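## Task

Retrieve the small white block from beneath the workbench and place it inside the steel box. The box must end up sitting level on the workbench top, wholly within its edges. Neither robot may tip over or be left leaning. The result has to stay in place without any robot supporting it, and both robots must release everything and back away at the end.

## Robot and tools

Two mobile robots share the job. stretch is a Hello Robot Stretch 3 with a single arm that telescopes out to its right from a lift on a mast; its base (0.33 m long, 0.34 m wide) has two drive wheels and cannot slide sideways. rby is a Rainbow RB-Y1 with two 7-joint arms, a head and a folding torso (squat, shift, pitch, yaw) on a 0.66 x 0.58 m two-wheel base, also unable to slide sideways. A loose object may occasionally get nudged by something outside your control.

Frames: each robot reports in its own base frame, origin on the floor between its drive wheels, x forward, y left, z up. Odometry is that frame at scene start and counts wheel turns only, so slip looks like travel. Relative positions between the robots come only from images, lidar_m, wrist_depth_mm and head_depth_mm. stretch's hand_pose marks where the closed fingertips meet; rby's left_hand and right_hand mark the point between the pads (fingers along -z, closing along x) and may be off at long reach; chest is a spine point 0.08 m below the shoulders.

execute_actions: argument actions is a list holding one action or none (empty just reports state and pictures). An action maps robot names, stretch and rby, to their commands. cameras picks which images return (names as listed, or all; [] for none). All motions in an action start at once. A bad key or out-of-range number rejects the whole call. If a result reports a stop, later calls in the same reply are skipped.
- base (either robot): exactly one of translate_m (metres, relative drive from the current spot, forward positive; stretch -1 to 1, rby -3 to 3) or rotate_rad (relative turn in place, radians, left/counter-clockwise positive, -3.2 to 3.2). stretch pivots about a point 0.05 m behind its front edge.
- joints: absolute joint targets by name. stretch: lift_m 0 to 1.1 (arm height), arm_m 0 to 0.52 (extension), wrist_yaw_rad -1.345 to 4.42 (0 along the arm, 3.0 folded over the base), wrist_pitch_rad -1.57 to 0.451 (negative tips down), wrist_roll_rad -2.911 to 2.911, gripper_m -0.089 to 0.179 (wider when higher; true gap is smaller), head_pan_rad -3.953 to 1.73 (-1.57 views along the arm), head_tilt_rad -1.53 to 0.419. rby: torso_squat_rad 0 to 1.2, torso_shift_rad -0.3 to 0.6, torso_pitch_rad -0.2 to 1.4, torso_yaw_rad -1.5 to 1.5; per arm shoulder_pitch -2.356 to 2.356 (negative raises forward), left_shoulder_roll_rad 0 to 3.141 and right_shoulder_roll_rad -3.141 to 0 (outward lift), shoulder_yaw -2.094 to 2.094, elbow -2.617 to 0.01, forearm_roll -3.141 to 3.141, wrist_pitch -1.57 to 1.919, hand_roll -2.705 to 2.705, gripper_m 0 to 0.1 (clear opening); head_pan_rad -0.523 to 0.523, head_tilt_rad -0.35 to 1.57 (positive looks down). Torso combos must also satisfy: squat+shift <= 1.52; squat-shift+pitch <= 1.57; shift+0.5 pitch-0.4 squat <= 0.7; shift+0.3 pitch-0.5 squat <= 0.39, else it stops short as off_target.
- stretch contact_limits: {"arm_m": effort %} (1 to 100) halts the arm extension at that effort, for gentle probing.
- rby speeds: caps for translate_m (0.05 to 0.4 m/s) or rotate_rad (0.1 to 1.509 rad/s); a base move longer than 8.667 s is refused. rby min_time_s (0.1 to 8) slows arm and head moves to take at least that long.
Omitted joints or bases may still strive for old targets. No action exceeds 15 s.

wait: seconds 0 to 10, no new commands, returns state and images. zoom_image: camera plus region [x0, y0, x1, y1] in pixels, max 504 x 504, on that camera's latest image. finished_scene: scene number; irreversible, reports success.

Result lines: base_status and joint_status per motion: done (for the base, wheels turned fully, slip possible), off_target (still pushing), contact_stop, time_out, torque_fault, limit_stop_at_<name>, stopped_with_arm, not_followed. on_its_own covers uncommanded parts; held at is a target, not a position. motor_effort is percent of max, bracket is peak, noisy and biased. stretch lidar_m: 12 distances in metres, 30 degree sectors counter-clockwise from ahead (4th left, 7th behind, 10th right), at 0.17 m height, - means nothing; depth grids are 7x7 medians in mm. base_tilt in degrees (forward/right positive, biased by up to 4). rby arm motor temperatures are listed; MOTOR HOT from 65 C, brakes at 80 C.

stretch hints: full base speed only with lift_m under 0.30, arm_m under 0.03, wrist_yaw_rad over 2.54. Fold or unfold the wrist only with lift_m 0.32 to 0.95, wrist_pitch_rad -0.4, roll near 0. Keep pitch at -0.5 or lower when yaw is below -0.4. Lift and arm go slack after contact_stop. Grip by commanding below the object width; release with at least 0.02 above the touch value. Pushing with the gripper above about 0.45 m or driving while hooked on something fixed can tip it; back out in small steps and lower the lift to about 0.2 if leaning.

rby hints: grip with an opening at least 0.005 m under the width (off_target is then normal). A stopped arm or torso may keep pressing: retreat arms first, then torso, each in its own action. Built-in checks withhold colliding arm commands (joint command not followed, with a cause line) or stop near its own body (limit_stop_at_own_body). Each arm carries 3 kg; heavy loads far forward tip it. Joint load limits: shoulders 64.4 N m, elbow 33.1, wrist joints 23; reaching one freezes rby 10 s.

Avoid: any hard contact between the robots or between rby's arms (bases touching then driving presses hard), driving into furniture (bases do not stop), drops, slams, and toppling.

Each tool is called after "Emit:" by a JSON object that holds its "api" and its "payload", one argument or row to a line.

## Session

I'll start by looking at the current state of the scene.

Emit:
{"api": "execute_actions", "payload": {
  "actions": []
}}

Scene clock: 0.00 s.
Motor temperatures (°C, as the motors report them): left_arm=[26 27 28 32 30 30 31] | right_arm=[28 29 27 30 33 28 31]
stretch.base_odometry: x=+0.000 y=+0.000 heading=+0.000 (m, m, rad; stretch's odometry frame)
stretch.turned_by_wheels: +0.000 (rad since the last result)
stretch.turned_by_imu: +0.000 (rad since the last result)
stretch.base_tilt: forward=-1.4 right=+0.1 (deg)
stretch.lidar_m: 3.79 2.90 2.61 2.43 2.49 1.63 1.37 1.38 2.32 2.08 1.82 2.41
stretch.head_depth_mm: 1812 2595 3801 3797 3754 3785 2679 / 1825 2623 3812 3758 3786 3679 2657 / 1836 2468 3772 3708 3718 3617 2628 / 1847 2478 3725 3703 3701 3622 2627 / 1859 2487 3712 3678 3615 3541 2582 / 1876 2429 3685 3663 3627 3526 2602 / 1894 2551 3685 3586 3548 3584 2548
stretch.base_status: not commanded
stretch.joint_positions: lift_m=+0.491 arm_m=-0.003 wrist_yaw_rad=+2.818 wrist_pitch_rad=-0.490 wrist_roll_rad=-0.014 gripper_m=+0.037 head_pan_rad=-0.008 head_tilt_rad=+0.013
stretch.joint_status: not commanded
stretch.motor_effort: left_wheel=+0 right_wheel=+0 lift_m=+33 arm_m=+0 wrist_yaw_rad=-1 wrist_pitch_rad=+5 wrist_roll_rad=+0 gripper_m=-1 head_pan_rad=+0 head_tilt_rad=+2 (%)
stretch.hand_pose: x=+0.0470 y=+0.0614 z=+0.4879 quat_wxyz=(+0.280, +0.700, +0.061, +0.655) (m; stretch's base frame)
stretch.wrist_depth_mm: - - - - - - - / - - - - - - - / - - - - - - - / - 899 913 966 931 985 - / 757 763 802 794 793 813 856 / 659 - 642 690 700 727 720 / 584 593 620 608 621 638 649
rby.base_odometry: x=+0.000 y=+0.000 heading=+0.000 (m, m, rad; rby's odometry frame)
rby.base_status: not commanded
rby.joint_positions: torso_squat_rad=+0.350 torso_shift_rad=+0.000 torso_pitch_rad=+0.000 torso_yaw_rad=+0.000 left_shoulder_pitch_rad=+0.015 left_shoulder_roll_rad=+0.031 left_shoulder_yaw_rad=+0.017 left_elbow_rad=-0.307 left_forearm_roll_rad=+0.056 left_wrist_pitch_rad=-0.035 left_hand_roll_rad=+0.032 left_gripper_m=+0.100 right_shoulder_pitch_rad=+0.020 right_shoulder_roll_rad=-0.014 right_shoulder_yaw_rad=+0.018 right_elbow_rad=-0.129 right_forearm_roll_rad=+0.020 right_wrist_pitch_rad=+0.053 right_hand_roll_rad=-0.030 right_gripper_m=+0.101 head_pan_rad=+0.001 head_tilt_rad=+0.400
rby.joint_status: not commanded
rby.chest: x=-0.2282 y=-0.0001 z=+1.2475 quat_wxyz=(+1.000, +0.000, +0.000, +0.000) (m; rby's base frame)
rby.left_hand: x=-0.0825 y=+0.2470 z=+0.5794 quat_wxyz=(+0.985, +0.011, -0.164, +0.051) (m; rby's base frame)
rby.right_hand: x=-0.1916 y=-0.2299 z=+0.5629 quat_wxyz=(+1.000, -0.007, -0.029, +0.001) (m; rby's base frame)
pictures: rby_head_camera, rby_left_wrist_camera, rby_right_wrist_camera, stretch_head_camera (sideways: a quarter turn clockwise sets it upright), stretch_nav_camera (sideways: a quarter turn counterclockwise sets it upright), stretch_wrist_camera
Images, in order (width x height): rby_head_camera 896x504, rby_left_wrist_camera 644x364, rby_right_wrist_camera 644x364, stretch_head_camera 896x504, stretch_nav_camera 672x504, stretch_wrist_camera 644x364.

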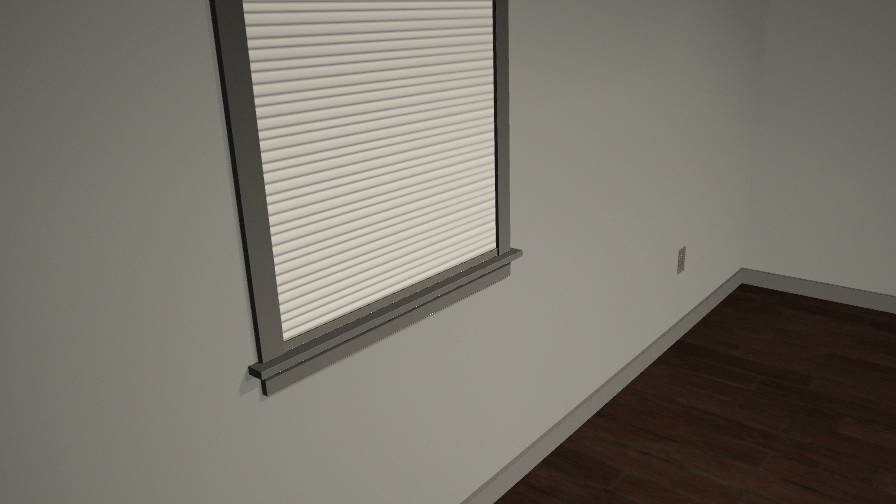

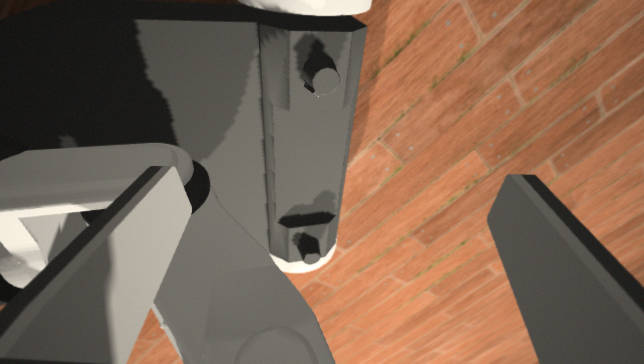

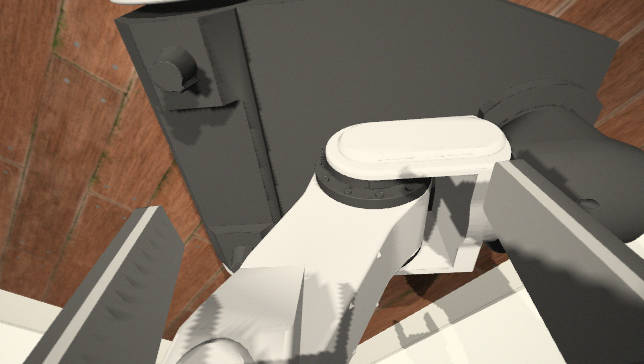

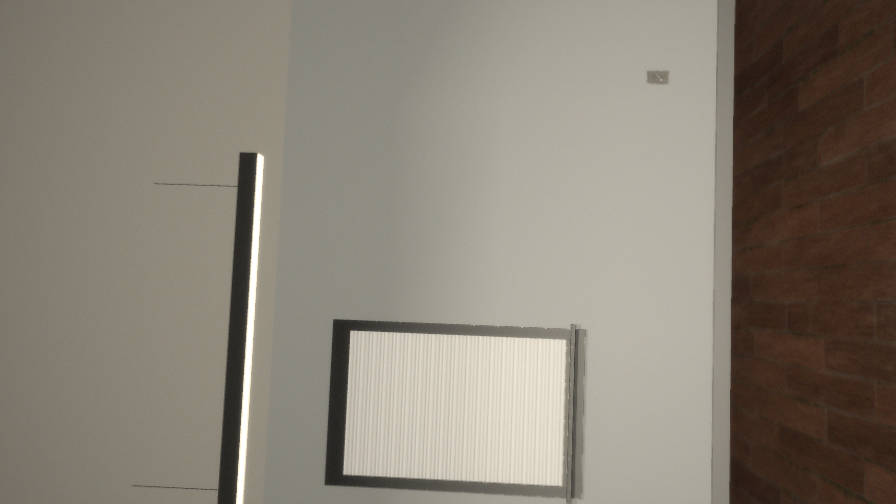

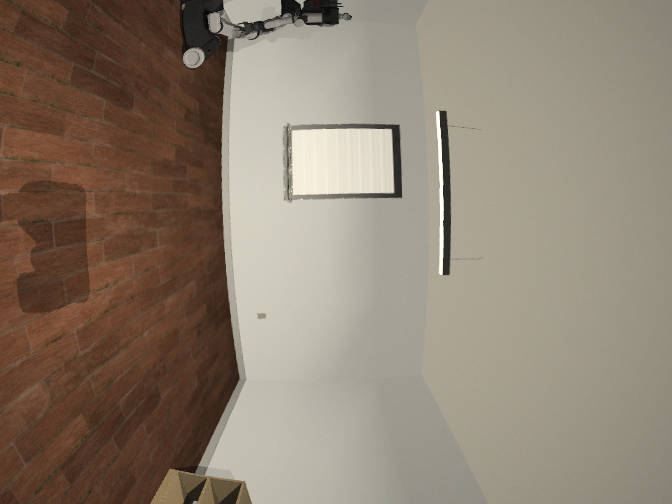

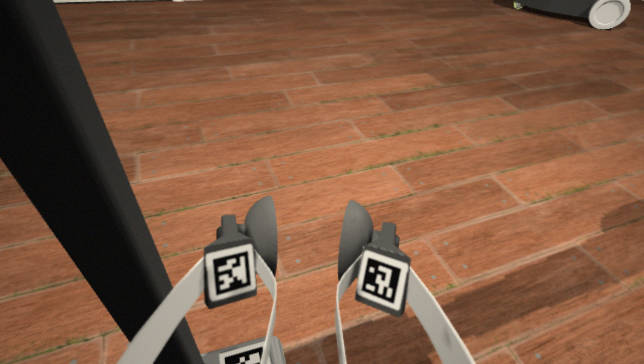

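Emit:
{"api": "execute_actions", "payload": {
  "actions": [
    {"stretch": {"joints": {"head_pan_rad": -1.2, "head_tilt_rad": -0.5}}, "rby": {"joints": {"head_pan_rad": -0.52, "head_tilt_rad": 0.3}}}
  ],
  "cameras": ["stretch_head_camera", "stretch_nav_camera", "rby_head_camera"]
}}

Scene clock: 3.00 s.
Motor temperatures (°C, as the motors report them): left_arm=[26 27 28 32 30 30 31] | right_arm=[28 29 27 30 33 28 31]
stretch.base_odometry: x=+0.000 y=+0.000 heading=+0.000 (m, m, rad; stretch's odometry frame)
stretch.turned_by_wheels: +0.000 (rad since the last result)
stretch.turned_by_imu: -0.001 (rad since the last result)
stretch.base_tilt: forward=-1.4 right=+0.2 (deg)
stretch.lidar_m: 3.79 2.91 2.61 2.43 2.50 1.63 1.37 1.38 2.32 2.08 1.82 2.42
stretch.head_depth_mm: 1806 1915 2071 2247 2146 1681 1394 / 1855 1979 2136 2300 2132 1693 1386 / 1919 2035 2182 2213 2110 1670 1394 / 1973 2122 2213 2343 2106 1666 1380 / 2033 2163 2084 2346 2096 1664 1377 / 2103 2259 2093 2317 2087 1660 1369 / 2171 2351 2438 2469 2079 1651 1361
stretch.base_status: not commanded
stretch.joint_positions: lift_m=+0.491 arm_m=-0.003 wrist_yaw_rad=+2.818 wrist_pitch_rad=-0.490 wrist_roll_rad=-0.014 gripper_m=+0.037 head_pan_rad=-1.193 head_tilt_rad=-0.493
stretch.joint_status: all done
stretch.motor_effort: left_wheel=+0(0) right_wheel=+0(0) lift_m=+33(33) arm_m=+0(0) wrist_yaw_rad=+0(0) wrist_pitch_rad=+4(5) wrist_roll_rad=+0(0) gripper_m=-1(0) head_pan_rad=-3(51) head_tilt_rad=-3(29) (%)
stretch.hand_pose: x=+0.0470 y=+0.0614 z=+0.4879 quat_wxyz=(+0.280, +0.700, +0.061, +0.655) (m; stretch's base frame)
stretch.wrist_depth_mm: - - - - - - - / - - - - - - - / - - - - - - - / - 904 906 941 915 998 - / 734 769 774 800 832 815 834 / 652 - 654 665 715 715 735 / 597 595 610 605 623 639 640
rby.base_odometry: x=+0.000 y=+0.000 heading=+0.000 (m, m, rad; rby's odometry frame)
rby.base_status: not commanded
rby.joint_positions: torso_squat_rad=+0.350 torso_shift_rad=+0.000 torso_pitch_rad=+0.000 torso_yaw_rad=+0.000 left_shoulder_pitch_rad=+0.015 left_shoulder_roll_rad=+0.031 left_shoulder_yaw_rad=+0.017 left_elbow_rad=-0.307 left_forearm_roll_rad=+0.056 left_wrist_pitch_rad=-0.035 left_hand_roll_rad=+0.032 left_gripper_m=+0.100 right_shoulder_pitch_rad=+0.020 right_shoulder_roll_rad=-0.014 right_shoulder_yaw_rad=+0.018 right_elbow_rad=-0.129 right_forearm_roll_rad=+0.020 right_wrist_pitch_rad=+0.053 right_hand_roll_rad=-0.030 right_gripper_m=+0.101 head_pan_rad=-0.520 head_tilt_rad=+0.300
rby.joint_status: all done
rby.chest: x=-0.2282 y=-0.0001 z=+1.2475 quat_wxyz=(+1.000, +0.000, +0.000, +0.000) (m; rby's base frame)
rby.left_hand: x=-0.0825 y=+0.2470 z=+0.5794 quat_wxyz=(+0.985, +0.011, -0.164, +0.051) (m; rby's base frame)
rby.right_hand: x=-0.1916 y=-0.2299 z=+0.5629 quat_wxyz=(+1.000, -0.007, -0.029, +0.001) (m; rby's base frame)
pictures: rby_head_camera, stretch_head_camera (sideways: a quarter turn clockwise sets it upright), stretch_nav_camera (sideways: a quarter turn counterclockwise sets it upright)
camera_calibration (this result's frames):
rby_head_camera: T_world_to_cam=[[-0.496463, -0.86569, -0.0640695, -0.010268], [-0.168733, 0.168639, -0.971128, 1.42636], [0.851501, -0.471319, -0.229793, 0.462065], [0, 0, 0, 1]] pos_world=[-0.157873, -0.0316492, 1.4907]
stretch_head_camera: T_world_to_cam=[[-0.160479, 0.369788, -0.915152, 1.20758], [0.920324, 0.391142, -0.00333581, 0.00162612], [0.356721, -0.842772, -0.403095, 0.481814], [0, 0, 0, 1]] pos_world=[0.0204207, -0.0411243, 1.29934]
stretch_nav_camera: T_world_to_cam=[[0.163666, -0.43174, 0.887025, -1.11821], [-0.951735, -0.305749, 0.0267893, 0.0239381], [0.259642, -0.848598, -0.460943, 0.562293], [0, 0, 0, 1]] pos_world=[0.0598015, 0.00170364, 1.25043]
Images, in order (width x height): rby_head_camera 896x504, stretch_head_camera 896x504, stretch_nav_camera 672x504.

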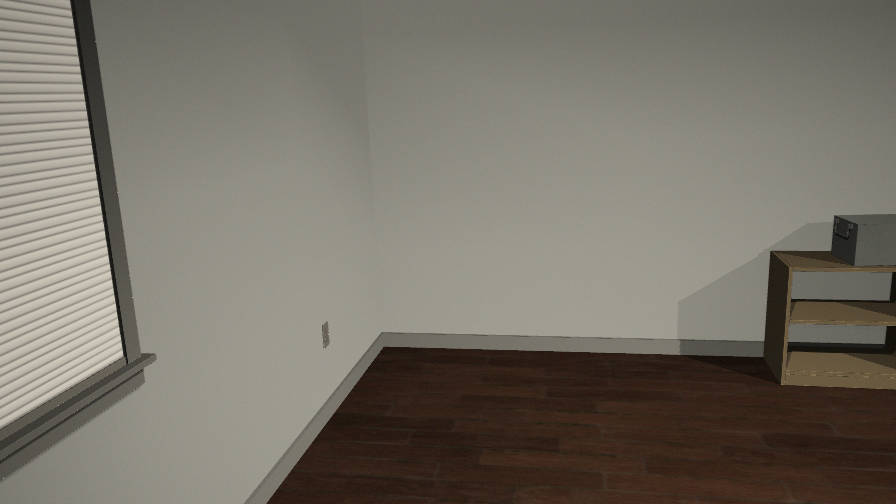

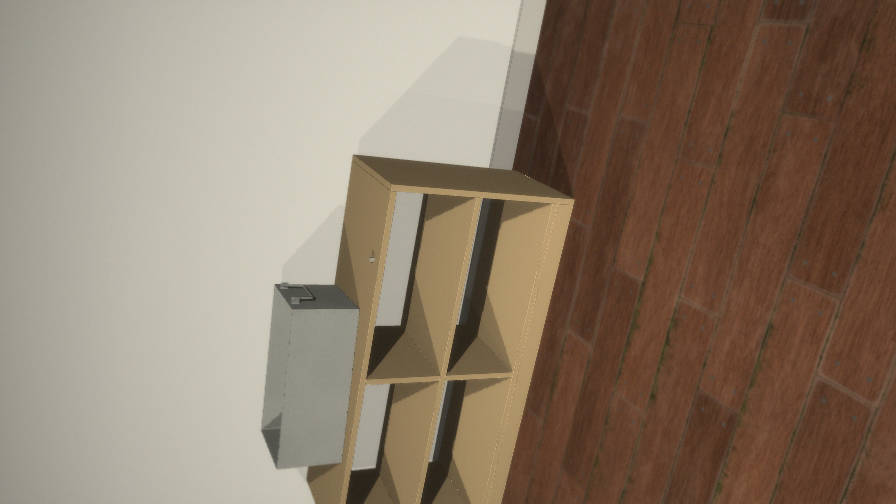

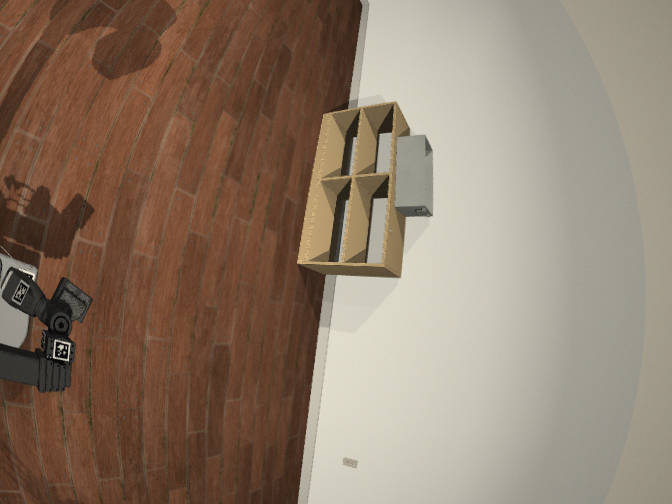

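Emit:
{"api": "execute_actions", "payload": {
  "actions": [
    {"stretch": {"joints": {"head_pan_rad": -2.9, "head_tilt_rad": -0.5}}}
  ],
  "cameras": ["stretch_head_camera", "stretch_nav_camera"]
}}

Scene clock: 6.40 s.
Motor temperatures (°C, as the motors report them): left_arm=[26 27 28 32 30 30 31] | right_arm=[28 29 27 30 33 28 31]
stretch.base_odometry: x=+0.000 y=+0.000 heading=+0.000 (m, m, rad; stretch's odometry frame)
stretch.turned_by_wheels: +0.000 (rad since the last result)
stretch.turned_by_imu: -0.001 (rad since the last result)
stretch.base_tilt: forward=-1.4 right=+0.0 (deg)
stretch.lidar_m: 3.80 2.91 2.61 2.43 2.50 1.62 1.36 1.38 2.33 2.08 1.82 2.40
stretch.head_depth_mm: 1704 1836 1630 1903 1640 1640 1394 / 1736 1856 1609 1882 1929 1662 1393 / 1770 1911 1597 1782 1854 1681 1386 / 1804 1936 1574 1578 1624 1666 1384 / 1827 1989 1688 1574 1664 1656 1366 / 1871 2015 1681 1619 1707 1651 1363 / 1906 2060 1668 1627 1825 1648 1363
stretch.base_status: not commanded
stretch.joint_positions: lift_m=+0.491 arm_m=-0.003 wrist_yaw_rad=+2.818 wrist_pitch_rad=-0.490 wrist_roll_rad=-0.014 gripper_m=+0.037 head_pan_rad=-2.893 head_tilt_rad=-0.494
stretch.joint_status: all done
stretch.motor_effort: left_wheel=+0(0) right_wheel=+1(0) lift_m=+33(33) arm_m=-1(1) wrist_yaw_rad=+0(0) wrist_pitch_rad=+4(5) wrist_roll_rad=+0(0) gripper_m=-1(1) head_pan_rad=-4(51) head_tilt_rad=-3(2) (%)
stretch.hand_pose: x=+0.0470 y=+0.0614 z=+0.4879 quat_wxyz=(+0.280, +0.700, +0.061, +0.655) (m; stretch's base frame)
stretch.wrist_depth_mm: - - - - - - - / - - - - - - - / - - - - - - - / - 897 932 915 981 971 - / 743 756 784 781 822 847 834 / 661 - 668 690 730 717 744 / 579 588 616 621 612 638 634
rby.base_odometry: x=+0.000 y=+0.000 heading=+0.000 (m, m, rad; rby's odometry frame)
rby.base_status: not commanded
rby.joint_positions: torso_squat_rad=+0.350 torso_shift_rad=+0.000 torso_pitch_rad=+0.000 torso_yaw_rad=+0.000 left_shoulder_pitch_rad=+0.015 left_shoulder_roll_rad=+0.031 left_shoulder_yaw_rad=+0.017 left_elbow_rad=-0.307 left_forearm_roll_rad=+0.056 left_wrist_pitch_rad=-0.035 left_hand_roll_rad=+0.032 left_gripper_m=+0.100 right_shoulder_pitch_rad=+0.020 right_shoulder_roll_rad=-0.014 right_shoulder_yaw_rad=+0.018 right_elbow_rad=-0.129 right_forearm_roll_rad=+0.020 right_wrist_pitch_rad=+0.053 right_hand_roll_rad=-0.030 right_gripper_m=+0.101 head_pan_rad=-0.520 head_tilt_rad=+0.300
rby.joint_status: not commanded
rby.chest: x=-0.2282 y=-0.0001 z=+1.2475 quat_wxyz=(+1.000, +0.000, +0.000, +0.000) (m; rby's base frame)
rby.left_hand: x=-0.0825 y=+0.2470 z=+0.5794 quat_wxyz=(+0.985, +0.011, -0.164, +0.051) (m; rby's base frame)
rby.right_hand: x=-0.1916 y=-0.2299 z=+0.5629 quat_wxyz=(+1.000, -0.007, -0.029, +0.001) (m; rby's base frame)
pictures: stretch_head_camera (sideways: a quarter turn clockwise sets it upright), stretch_nav_camera (sideways: a quarter turn counterclockwise sets it upright)
camera_calibration (this result's frames):
stretch_head_camera: T_world_to_cam=[[0.387715, 0.111583, -0.915001, 1.20403], [0.269309, -0.963048, -0.00332685, 0.00558567], [-0.881561, -0.245128, -0.403439, 0.489814], [0, 0, 0, 1]] pos_world=[-0.0365257, -0.00890266, 1.29932]
stretch_nav_camera: T_world_to_cam=[[-0.449551, -0.106759, 0.886852, -1.11424], [-0.18059, 0.983193, 0.0268145, 0.0192013], [-0.874809, -0.148102, -0.461275, 0.569646], [0, 0, 0, 1]] pos_world=[0.000889313, -0.0534687, 1.25042]
Images, in order (width x height): stretch_head_camera 896x504, stretch_nav_camera 672x504.

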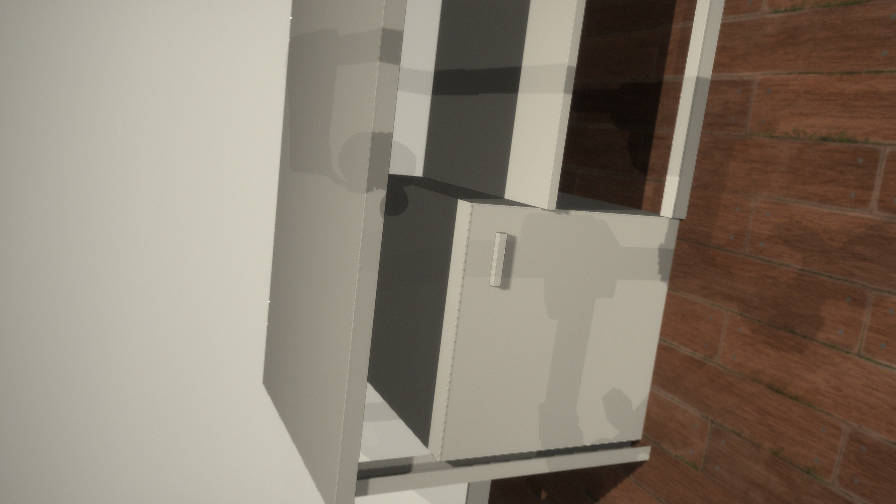

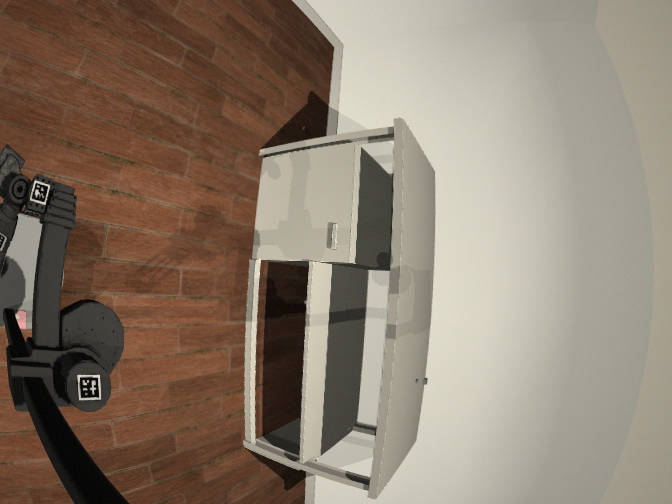

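Emit:
{"api": "zoom_image", "payload": {
  "camera": "stretch_nav_camera",
  "region": [230, 230, 450, 500]
}}

Emit:
{"api": "zoom_image", "payload": {
  "camera": "stretch_head_camera",
  "region": [480, 0, 760, 240]
}}

Region (230, 230, 450, 500) of stretch_nav_camera's 672x504 image, scaled by 1.867, with more detail than that image has; it fills the left 411 columns of this view, and the rest is white.

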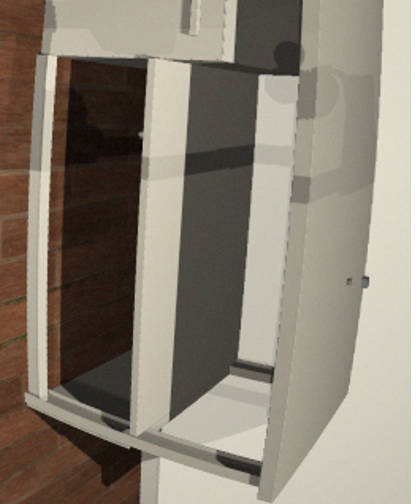

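Region (480, 0, 760, 240) of stretch_head_camera's 896x504 image, scaled by 1.800, with more detail than that image has; it fills the top 432 rows of this view, and the rest is white.

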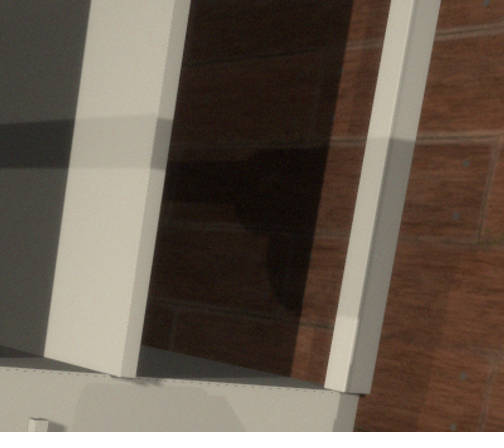

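Emit:
{"api": "execute_actions", "payload": {
  "actions": [
    {"stretch": {"base": {"translate_m": -0.3}, "joints": {"wrist_yaw_rad": 0.8, "wrist_pitch_rad": -0.4, "wrist_roll_rad": 0.0, "head_pan_rad": -3.1, "head_tilt_rad": -0.6}}, "rby": {"base": {"rotate_rad": -1.33}, "joints": {"head_pan_rad": 0.2, "head_tilt_rad": 0.3}}}
  ],
  "cameras": ["stretch_head_camera", "stretch_nav_camera", "rby_head_camera"]
}}

Scene clock: 130.47 s.
Motor temperatures (°C, as the motors report them): left_arm=[26 27 28 32 30 30 31] | right_arm=[28 29 27 30 33 28 31]
stretch.base_odometry: x=-0.300 y=+0.000 heading=+0.000 (m, m, rad; stretch's odometry frame)
stretch.turned_by_wheels: +0.000 (rad since the last result)
stretch.turned_by_imu: -0.001 (rad since the last result)
stretch.base_tilt: forward=-1.4 right=+0.1 (deg)
stretch.lidar_m: 4.10 3.29 2.59 2.42 2.46 1.38 1.07 1.08 2.34 2.21 1.92 2.63
stretch.head_depth_mm: 1506 1626 1194 1673 1418 1510 1299 / 1512 1621 1179 1650 1415 1512 1300 / 1514 1618 1178 1651 1710 1517 1297 / 1513 1619 1161 1634 1707 1508 1297 / 1514 1627 1153 1494 1392 1500 1291 / 1506 1605 1141 1289 1345 1485 1291 / 1518 1618 1132 1284 1349 1476 1278
stretch.base_status: done
stretch.joint_positions: lift_m=+0.491 arm_m=-0.003 wrist_yaw_rad=+0.801 wrist_pitch_rad=-0.419 wrist_roll_rad=-0.005 gripper_m=+0.037 head_pan_rad=-3.093 head_tilt_rad=-0.592
stretch.joint_status: all done
stretch.motor_effort: left_wheel=+0(6) right_wheel=+1(5) lift_m=+33(33) arm_m=-1(1) wrist_yaw_rad=+0(1) wrist_pitch_rad=+6(6) wrist_roll_rad=+2(3) gripper_m=-1(1) head_pan_rad=-4(25) head_tilt_rad=-3(13) (%)
stretch.hand_pose: x=+0.1396 y=-0.2983 z=+0.5034 quat_wxyz=(+0.696, +0.405, -0.577, +0.135) (m; stretch's base frame)
stretch.wrist_depth_mm: - - - - - - - / - - - - - - - / - - - - - - - / 940 975 - - - - - / 797 833 854 832 860 894 913 / 699 707 686 725 773 746 765 / 619 622 629 640 655 663 685
rby.base_odometry: x=+0.000 y=+0.000 heading=-1.329 (m, m, rad; rby's odometry frame)
rby.base_status: done
rby.joint_positions: torso_squat_rad=+0.350 torso_shift_rad=+0.000 torso_pitch_rad=+0.000 torso_yaw_rad=+0.000 left_shoulder_pitch_rad=+0.015 left_shoulder_roll_rad=+0.031 left_shoulder_yaw_rad=+0.017 left_elbow_rad=-0.307 left_forearm_roll_rad=+0.056 left_wrist_pitch_rad=-0.035 left_hand_roll_rad=+0.032 left_gripper_m=+0.100 right_shoulder_pitch_rad=+0.020 right_shoulder_roll_rad=-0.014 right_shoulder_yaw_rad=+0.018 right_elbow_rad=-0.129 right_forearm_roll_rad=+0.020 right_wrist_pitch_rad=+0.053 right_hand_roll_rad=-0.030 right_gripper_m=+0.101 head_pan_rad=+0.200 head_tilt_rad=+0.300
rby.joint_status: all done
rby.chest: x=-0.2282 y=-0.0002 z=+1.2475 quat_wxyz=(+1.000, +0.000, +0.000, +0.000) (m; rby's base frame)
rby.left_hand: x=-0.0825 y=+0.2470 z=+0.5794 quat_wxyz=(+0.985, +0.011, -0.164, +0.051) (m; rby's base frame)
rby.right_hand: x=-0.1916 y=-0.2299 z=+0.5629 quat_wxyz=(+1.000, -0.007, -0.029, +0.001) (m; rby's base frame)
pictures: rby_head_camera, stretch_head_camera (sideways: a quarter turn clockwise sets it upright), stretch_nav_camera (sideways: a quarter turn counterclockwise sets it upright)
camera_calibration (this result's frames):
rby_head_camera: T_world_to_cam=[[0.19757, -0.97819, -0.0641094, 0.132824], [-0.237703, 0.0156419, -0.971212, 1.41223], [0.951033, 0.207122, -0.229429, 0.48222], [0, 0, 0, 1]] pos_world=[-0.149158, 0.00795929, 1.49072]
stretch_head_camera: T_world_to_cam=[[0.490422, 0.0365888, -0.870717, 1.14564], [0.0727107, -0.997353, -0.000956713, 0.00369899], [-0.868447, -0.0628412, -0.491784, 0.604692], [0, 0, 0, 1]] pos_world=[-0.0369728, -0.000228793, 1.29491]
stretch_nav_camera: T_world_to_cam=[[-0.547002, -0.0194206, 0.836906, -1.04851], [0.0154824, 0.999325, 0.0333089, 0.00955413], [-0.836988, 0.0311773, -0.546332, 0.680085], [0, 0, 0, 1]] pos_world=[-0.0044643, -0.0511137, 1.24874]
Images, in order (width x height): rby_head_camera 896x504, stretch_head_camera 896x504, stretch_nav_camera 672x504.

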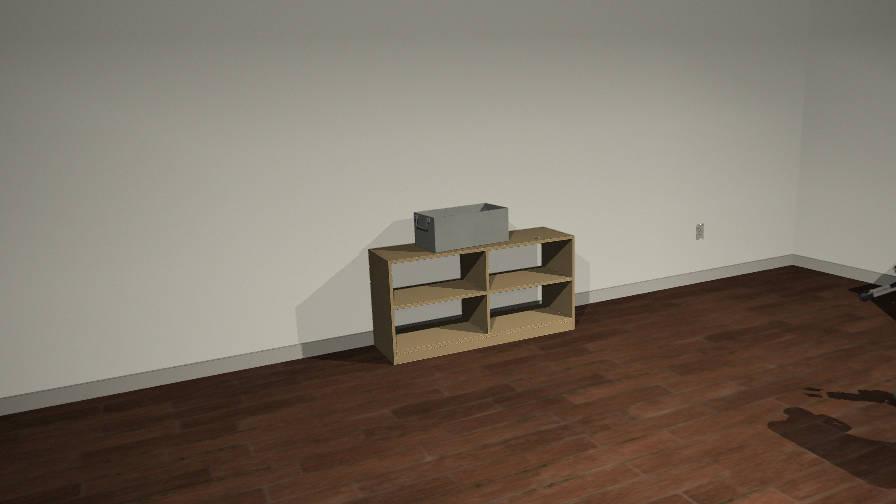

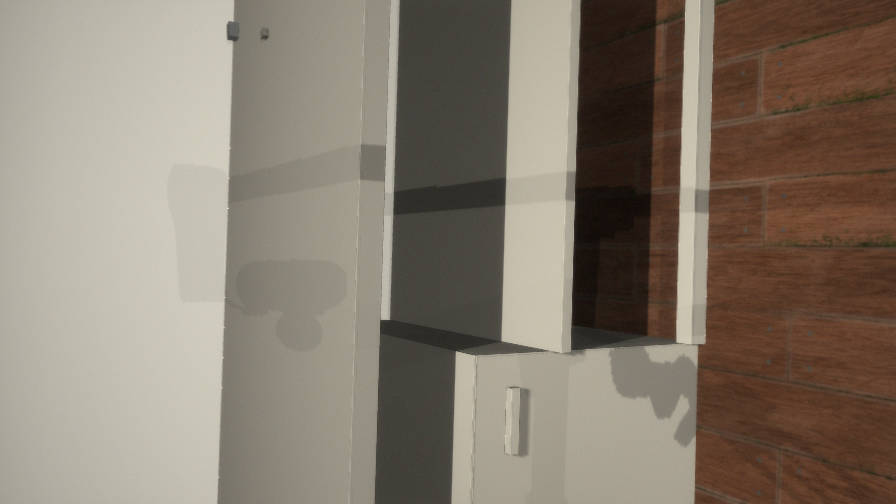

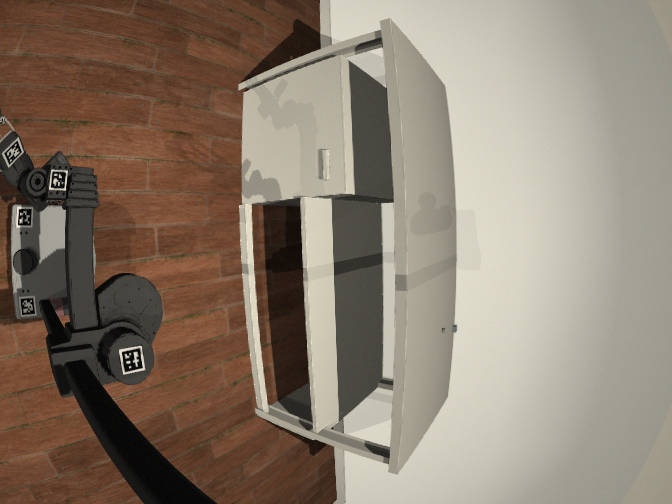

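Emit:
{"api": "zoom_image", "payload": {
  "camera": "rby_head_camera",
  "region": [400, 190, 520, 260]
}}

Region (400, 190, 520, 260) of rby_head_camera's 896x504 image, scaled by 4.200, with more detail than that image has; it fills the top 294 rows of this view, and the rest is white.

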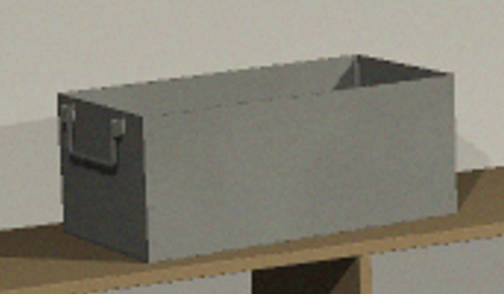

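Emit:
{"api": "execute_actions", "payload": {
  "actions": [
    {"stretch": {"base": {"translate_m": -0.62}, "joints": {"lift_m": 0.2, "arm_m": 0.03, "head_pan_rad": -3.1, "head_tilt_rad": -1.0}}, "rby": {"base": {"translate_m": 2.65}, "joints": {"head_pan_rad": 0.5, "head_tilt_rad": 0.55}}}
  ],
  "cameras": ["stretch_head_camera", "stretch_nav_camera", "rby_head_camera"]
}}

Scene clock: 153.03 s.
Motor temperatures (°C, as the motors report them): left_arm=[26 27 28 32 30 30 31] | right_arm=[28 29 27 30 33 28 31]
stretch.base_odometry: x=-0.920 y=+0.000 heading=+0.000 (m, m, rad; stretch's odometry frame)
stretch.turned_by_wheels: +0.000 (rad since the last result)
stretch.turned_by_imu: -0.001 (rad since the last result)
stretch.base_tilt: forward=-1.3 right=+0.1 (deg)
stretch.lidar_m: 1.97 3.67 2.53 2.38 1.10 1.16 1.09 0.49 0.58 2.25 2.26 2.41
stretch.head_depth_mm: 850 701 594 995 960 1234 1148 / 847 697 593 997 959 1231 1137 / 845 696 589 995 954 1239 - / 839 692 587 1004 953 1235 - / 835 691 585 999 952 1221 - / 831 688 584 951 960 1210 1148 / 829 683 583 793 950 1211 1125
stretch.base_status: done
stretch.joint_positions: lift_m=+0.201 arm_m=+0.030 wrist_yaw_rad=+0.801 wrist_pitch_rad=-0.418 wrist_roll_rad=-0.005 gripper_m=+0.037 head_pan_rad=-3.093 head_tilt_rad=-0.987
stretch.joint_status: all done
stretch.motor_effort: left_wheel=+0(5) right_wheel=+1(3) lift_m=+15(29) arm_m=+1(0) wrist_yaw_rad=-1(2) wrist_pitch_rad=+6(6) wrist_roll_rad=+2(2) gripper_m=-1(1) head_pan_rad=-4(5) head_tilt_rad=-6(30) (%)
stretch.hand_pose: x=+0.1396 y=-0.3310 z=+0.2133 quat_wxyz=(+0.696, +0.405, -0.578, +0.135) (m; stretch's base frame)
stretch.wrist_depth_mm: - - - - - - - / 832 854 864 909 938 977 - / 623 648 668 691 716 727 774 / 518 525 540 558 557 582 605 / 434 440 463 461 472 476 495 / 377 377 367 390 405 404 421 / 331 334 339 343 352 355 359
rby.base_odometry: x=+0.632 y=-2.573 heading=-1.330 (m, m, rad; rby's odometry frame)
rby.base_status: done
rby.joint_positions: torso_squat_rad=+0.350 torso_shift_rad=+0.000 torso_pitch_rad=+0.000 torso_yaw_rad=+0.000 left_shoulder_pitch_rad=+0.015 left_shoulder_roll_rad=+0.031 left_shoulder_yaw_rad=+0.017 left_elbow_rad=-0.307 left_forearm_roll_rad=+0.056 left_wrist_pitch_rad=-0.035 left_hand_roll_rad=+0.032 left_gripper_m=+0.100 right_shoulder_pitch_rad=+0.020 right_shoulder_roll_rad=-0.014 right_shoulder_yaw_rad=+0.018 right_elbow_rad=-0.129 right_forearm_roll_rad=+0.020 right_wrist_pitch_rad=+0.053 right_hand_roll_rad=-0.030 right_gripper_m=+0.101 head_pan_rad=+0.500 head_tilt_rad=+0.550
rby.joint_status: all done
rby.chest: x=-0.2281 y=-0.0002 z=+1.2475 quat_wxyz=(+1.000, +0.000, +0.000, +0.000) (m; rby's base frame)
rby.left_hand: x=-0.0825 y=+0.2470 z=+0.5794 quat_wxyz=(+0.985, +0.011, -0.164, +0.051) (m; rby's base frame)
rby.right_hand: x=-0.1916 y=-0.2299 z=+0.5629 quat_wxyz=(+1.000, -0.007, -0.029, +0.001) (m; rby's base frame)
pictures: rby_head_camera, stretch_head_camera (sideways: a quarter turn clockwise sets it upright), stretch_nav_camera (sideways: a quarter turn counterclockwise sets it upright)
camera_calibration (this result's frames):
rby_head_camera: T_world_to_cam=[[0.464041, -0.883645, -0.06194, 0.184611], [-0.436221, -0.167101, -0.884188, 1.24532], [0.770958, 0.437319, -0.463007, 0.783205], [0, 0, 0, 1]] pos_world=[-0.146252, 0.0287131, 1.47516]
stretch_head_camera: T_world_to_cam=[[0.787258, 0.0508513, -0.614524, 0.809908], [0.0709629, -0.997444, 0.00837199, -0.00843336], [-0.612527, -0.0501993, -0.788854, 0.98955], [0, 0, 0, 1]] pos_world=[-0.0308814, 0.0000780652, 1.27839]
stretch_nav_camera: T_world_to_cam=[[-0.826558, -0.0328304, 0.561893, -0.688409], [-0.00198379, 0.998461, 0.05542, -0.0191024], [-0.562848, 0.0446932, -0.825351, 1.04131], [0, 0, 0, 1]] pos_world=[0.0170499, -0.050067, 1.24732]
Images, in order (width x height): rby_head_camera 896x504, stretch_head_camera 896x504, stretch_nav_camera 672x504.

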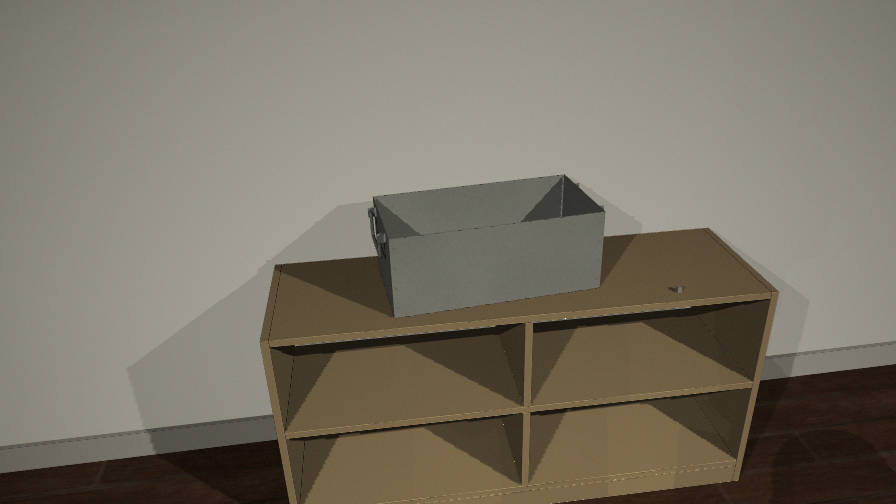

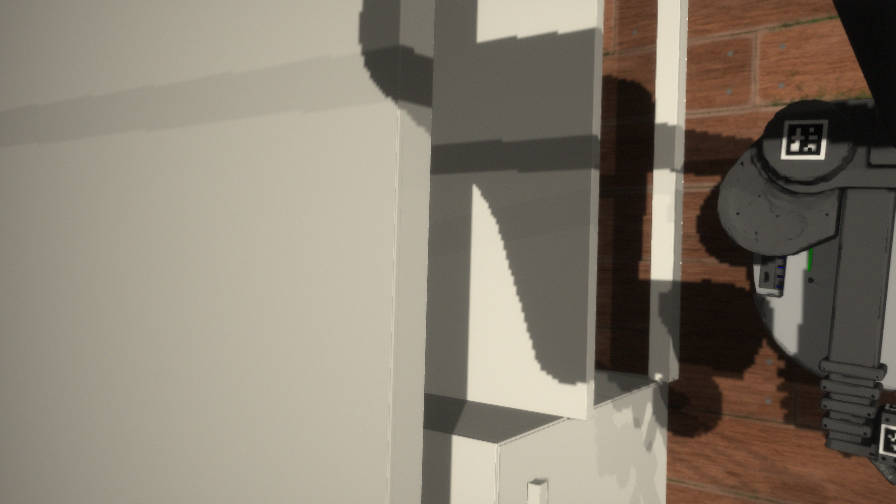

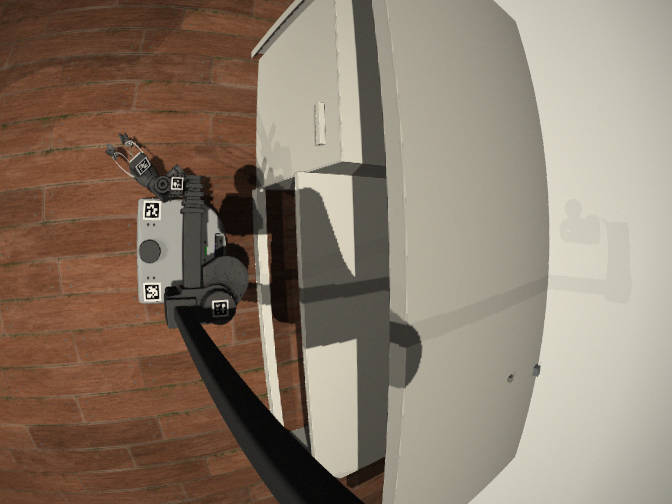

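Emit:
{"api": "zoom_image", "payload": {
  "camera": "rby_head_camera",
  "region": [350, 160, 630, 340]
}}

Emit:
{"api": "zoom_image", "payload": {
  "camera": "rby_head_camera",
  "region": [350, 185, 430, 275]
}}

Region (350, 160, 630, 340) of rby_head_camera's 896x504 image, scaled by 1.800, with more detail than that image has; it fills the top 324 rows of this view, and the rest is white.

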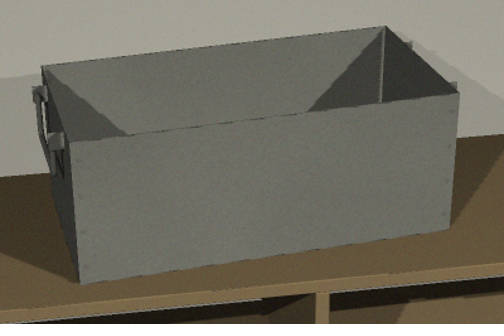

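Region (350, 185, 430, 275) of rby_head_camera's 896x504 image, scaled by 5.600, with more detail than that image has.

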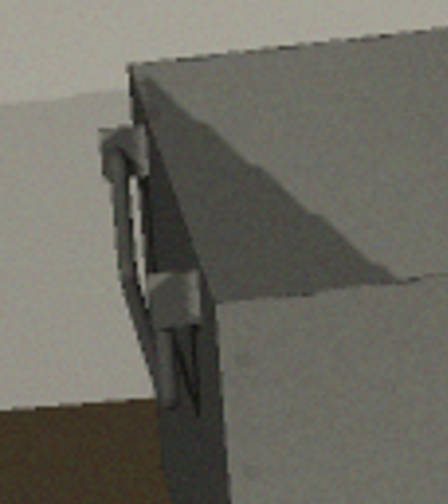

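Emit:
{"api": "execute_actions", "payload": {
  "actions": [
    {"stretch": {"base": {"rotate_rad": -1.49}, "joints": {"head_pan_rad": -1.57, "head_tilt_rad": -1.0}}, "rby": {"base": {"translate_m": 0.41}, "joints": {"torso_squat_rad": 0.8, "torso_pitch_rad": 0.1, "left_shoulder_pitch_rad": -1.15, "left_shoulder_roll_rad": 0.2455, "left_shoulder_yaw_rad": 0.337, "left_elbow_rad": -0.961, "left_forearm_roll_rad": 0.0, "left_wrist_pitch_rad": 1.6, "left_hand_roll_rad": -1.611, "right_shoulder_pitch_rad": -1.15, "right_shoulder_roll_rad": -0.2455, "right_shoulder_yaw_rad": -0.337, "right_elbow_rad": -0.961, "right_forearm_roll_rad": 0.0, "right_wrist_pitch_rad": 1.6, "right_hand_roll_rad": 1.611, "head_pan_rad": 0.5, "head_tilt_rad": 0.4}}}
  ],
  "cameras": ["stretch_head_camera", "stretch_wrist_camera", "rby_head_camera"]
}}

Scene clock: 267.53 s.
Motor temperatures (°C, as the motors report them): left_arm=[26 27 28 32 30 30 31] | right_arm=[28 29 27 30 33 28 31]
stretch.base_odometry: x=-0.920 y=+0.000 heading=-1.490 (m, m, rad; stretch's odometry frame)
stretch.turned_by_wheels: -1.490 (rad since the last result)
stretch.turned_by_imu: -1.473 (rad since the last result)
stretch.base_tilt: forward=-1.4 right=+0.0 (deg)
stretch.lidar_m: 2.25 2.26 1.88 2.10 3.34 2.45 2.38 0.97 1.13 0.77 0.49 0.63
stretch.head_depth_mm: 849 699 593 991 942 1227 1127 / 844 695 591 990 959 1225 1142 / 843 693 589 989 955 1224 - / 835 691 587 985 952 1227 - / 833 689 586 983 955 1225 1118 / 827 686 583 856 947 1213 1121 / 825 682 582 794 956 1211 1116
stretch.base_status: done
stretch.joint_positions: lift_m=+0.201 arm_m=+0.030 wrist_yaw_rad=+0.801 wrist_pitch_rad=-0.418 wrist_roll_rad=-0.005 gripper_m=+0.037 head_pan_rad=-1.577 head_tilt_rad=-0.988
stretch.joint_status: all done
stretch.motor_effort: left_wheel=+4(9) right_wheel=-4(7) lift_m=+15(15) arm_m=+2(1) wrist_yaw_rad=-1(1) wrist_pitch_rad=+6(6) wrist_roll_rad=+2(2) gripper_m=-1(0) head_pan_rad=+4(53) head_tilt_rad=-5(6) (%)
stretch.hand_pose: x=+0.1396 y=-0.3310 z=+0.2133 quat_wxyz=(+0.696, +0.405, -0.578, +0.135) (m; stretch's base frame)
stretch.wrist_depth_mm: - 530 346 254 250 362 604 / 830 639 386 274 284 433 655 / 625 613 438 301 328 542 674 / 512 522 493 335 393 563 593 / 429 444 463 391 456 477 485 / 375 380 373 380 405 403 415 / 326 330 341 345 307 358 360
rby.base_odometry: x=+0.730 y=-2.971 heading=-1.330 (m, m, rad; rby's odometry frame)
rby.base_status: done
rby.joint_positions: torso_squat_rad=+0.800 torso_shift_rad=+0.000 torso_pitch_rad=+0.100 torso_yaw_rad=+0.000 left_shoulder_pitch_rad=-1.151 left_shoulder_roll_rad=+0.246 left_shoulder_yaw_rad=+0.337 left_elbow_rad=-0.961 left_forearm_roll_rad=+0.000 left_wrist_pitch_rad=+1.600 left_hand_roll_rad=-1.611 left_gripper_m=+0.100 right_shoulder_pitch_rad=-1.150 right_shoulder_roll_rad=-0.245 right_shoulder_yaw_rad=-0.337 right_elbow_rad=-0.961 right_forearm_roll_rad=+0.000 right_wrist_pitch_rad=+1.600 right_hand_roll_rad=+1.611 right_gripper_m=+0.101 head_pan_rad=+0.500 head_tilt_rad=+0.400
rby.joint_status: all done
rby.chest: x=-0.1972 y=-0.0002 z=+1.0761 quat_wxyz=(+0.999, +0.000, +0.050, +0.000) (m; rby's base frame)
rby.left_hand: x=+0.3998 y=+0.2479 z=+0.9098 quat_wxyz=(+0.694, +0.149, -0.133, -0.691) (m; rby's base frame)
rby.right_hand: x=+0.3995 y=-0.2483 z=+0.9091 quat_wxyz=(+0.695, -0.148, -0.133, +0.691) (m; rby's base frame)
pictures: rby_head_camera, stretch_head_camera (sideways: a quarter turn clockwise sets it upright), stretch_wrist_camera
camera_calibration (this result's frames):
rby_head_camera: T_world_to_cam=[[0.463531, -0.879154, -0.110577, 0.212035], [-0.408447, -0.101254, -0.907149, 1.14666], [0.786327, 0.465657, -0.406022, 0.593023], [0, 0, 0, 1]] pos_world=[-0.0962468, 0.02637, 1.30442]
stretch_head_camera: T_world_to_cam=[[-0.00775936, 0.788983, -0.614366, 0.814552], [0.999831, 0.0163556, 0.00837651, -0.0141054], [0.0166572, -0.614197, -0.788977, 0.985872], [0, 0, 0, 1]] pos_world=[0.00400146, -0.0369172, 1.27838]
stretch_wrist_camera: T_world_to_cam=[[-0.685061, -0.727097, 0.0449552, -0.161792], [-0.45723, 0.381114, -0.80355, 0.394773], [0.567126, -0.571036, -0.593537, 0.026391], [0, 0, 0, 1]] pos_world=[0.054698, -0.253022, 0.340158]
Images, in order (width x height): rby_head_camera 896x504, stretch_head_camera 896x504, stretch_wrist_camera 644x364.

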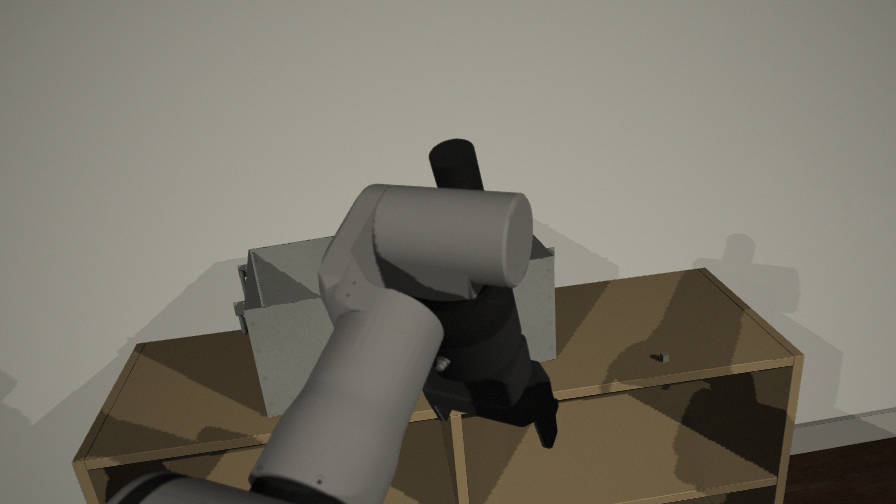

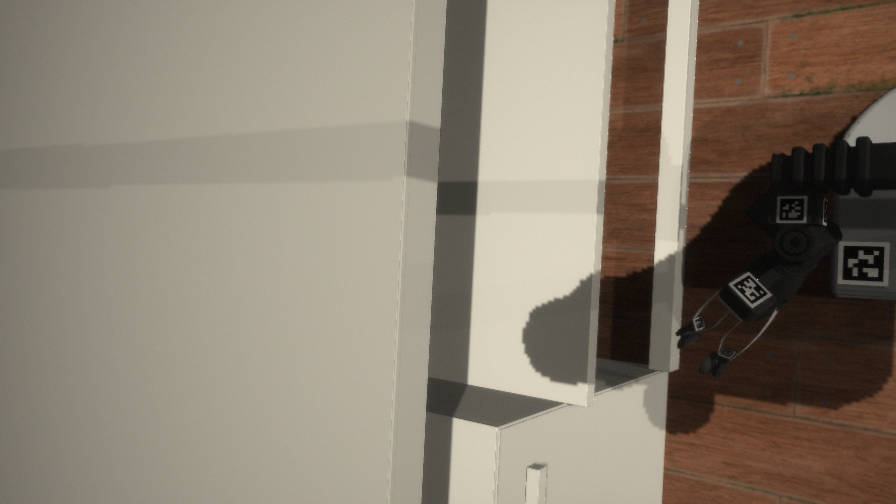

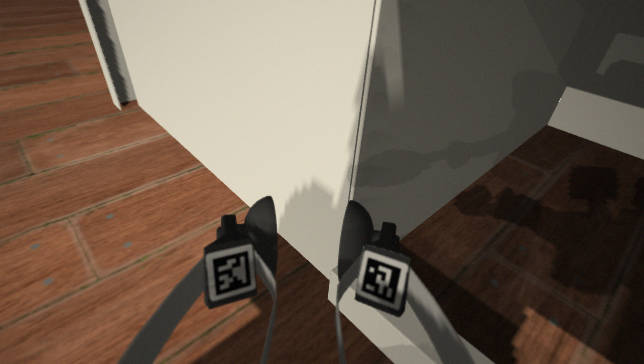

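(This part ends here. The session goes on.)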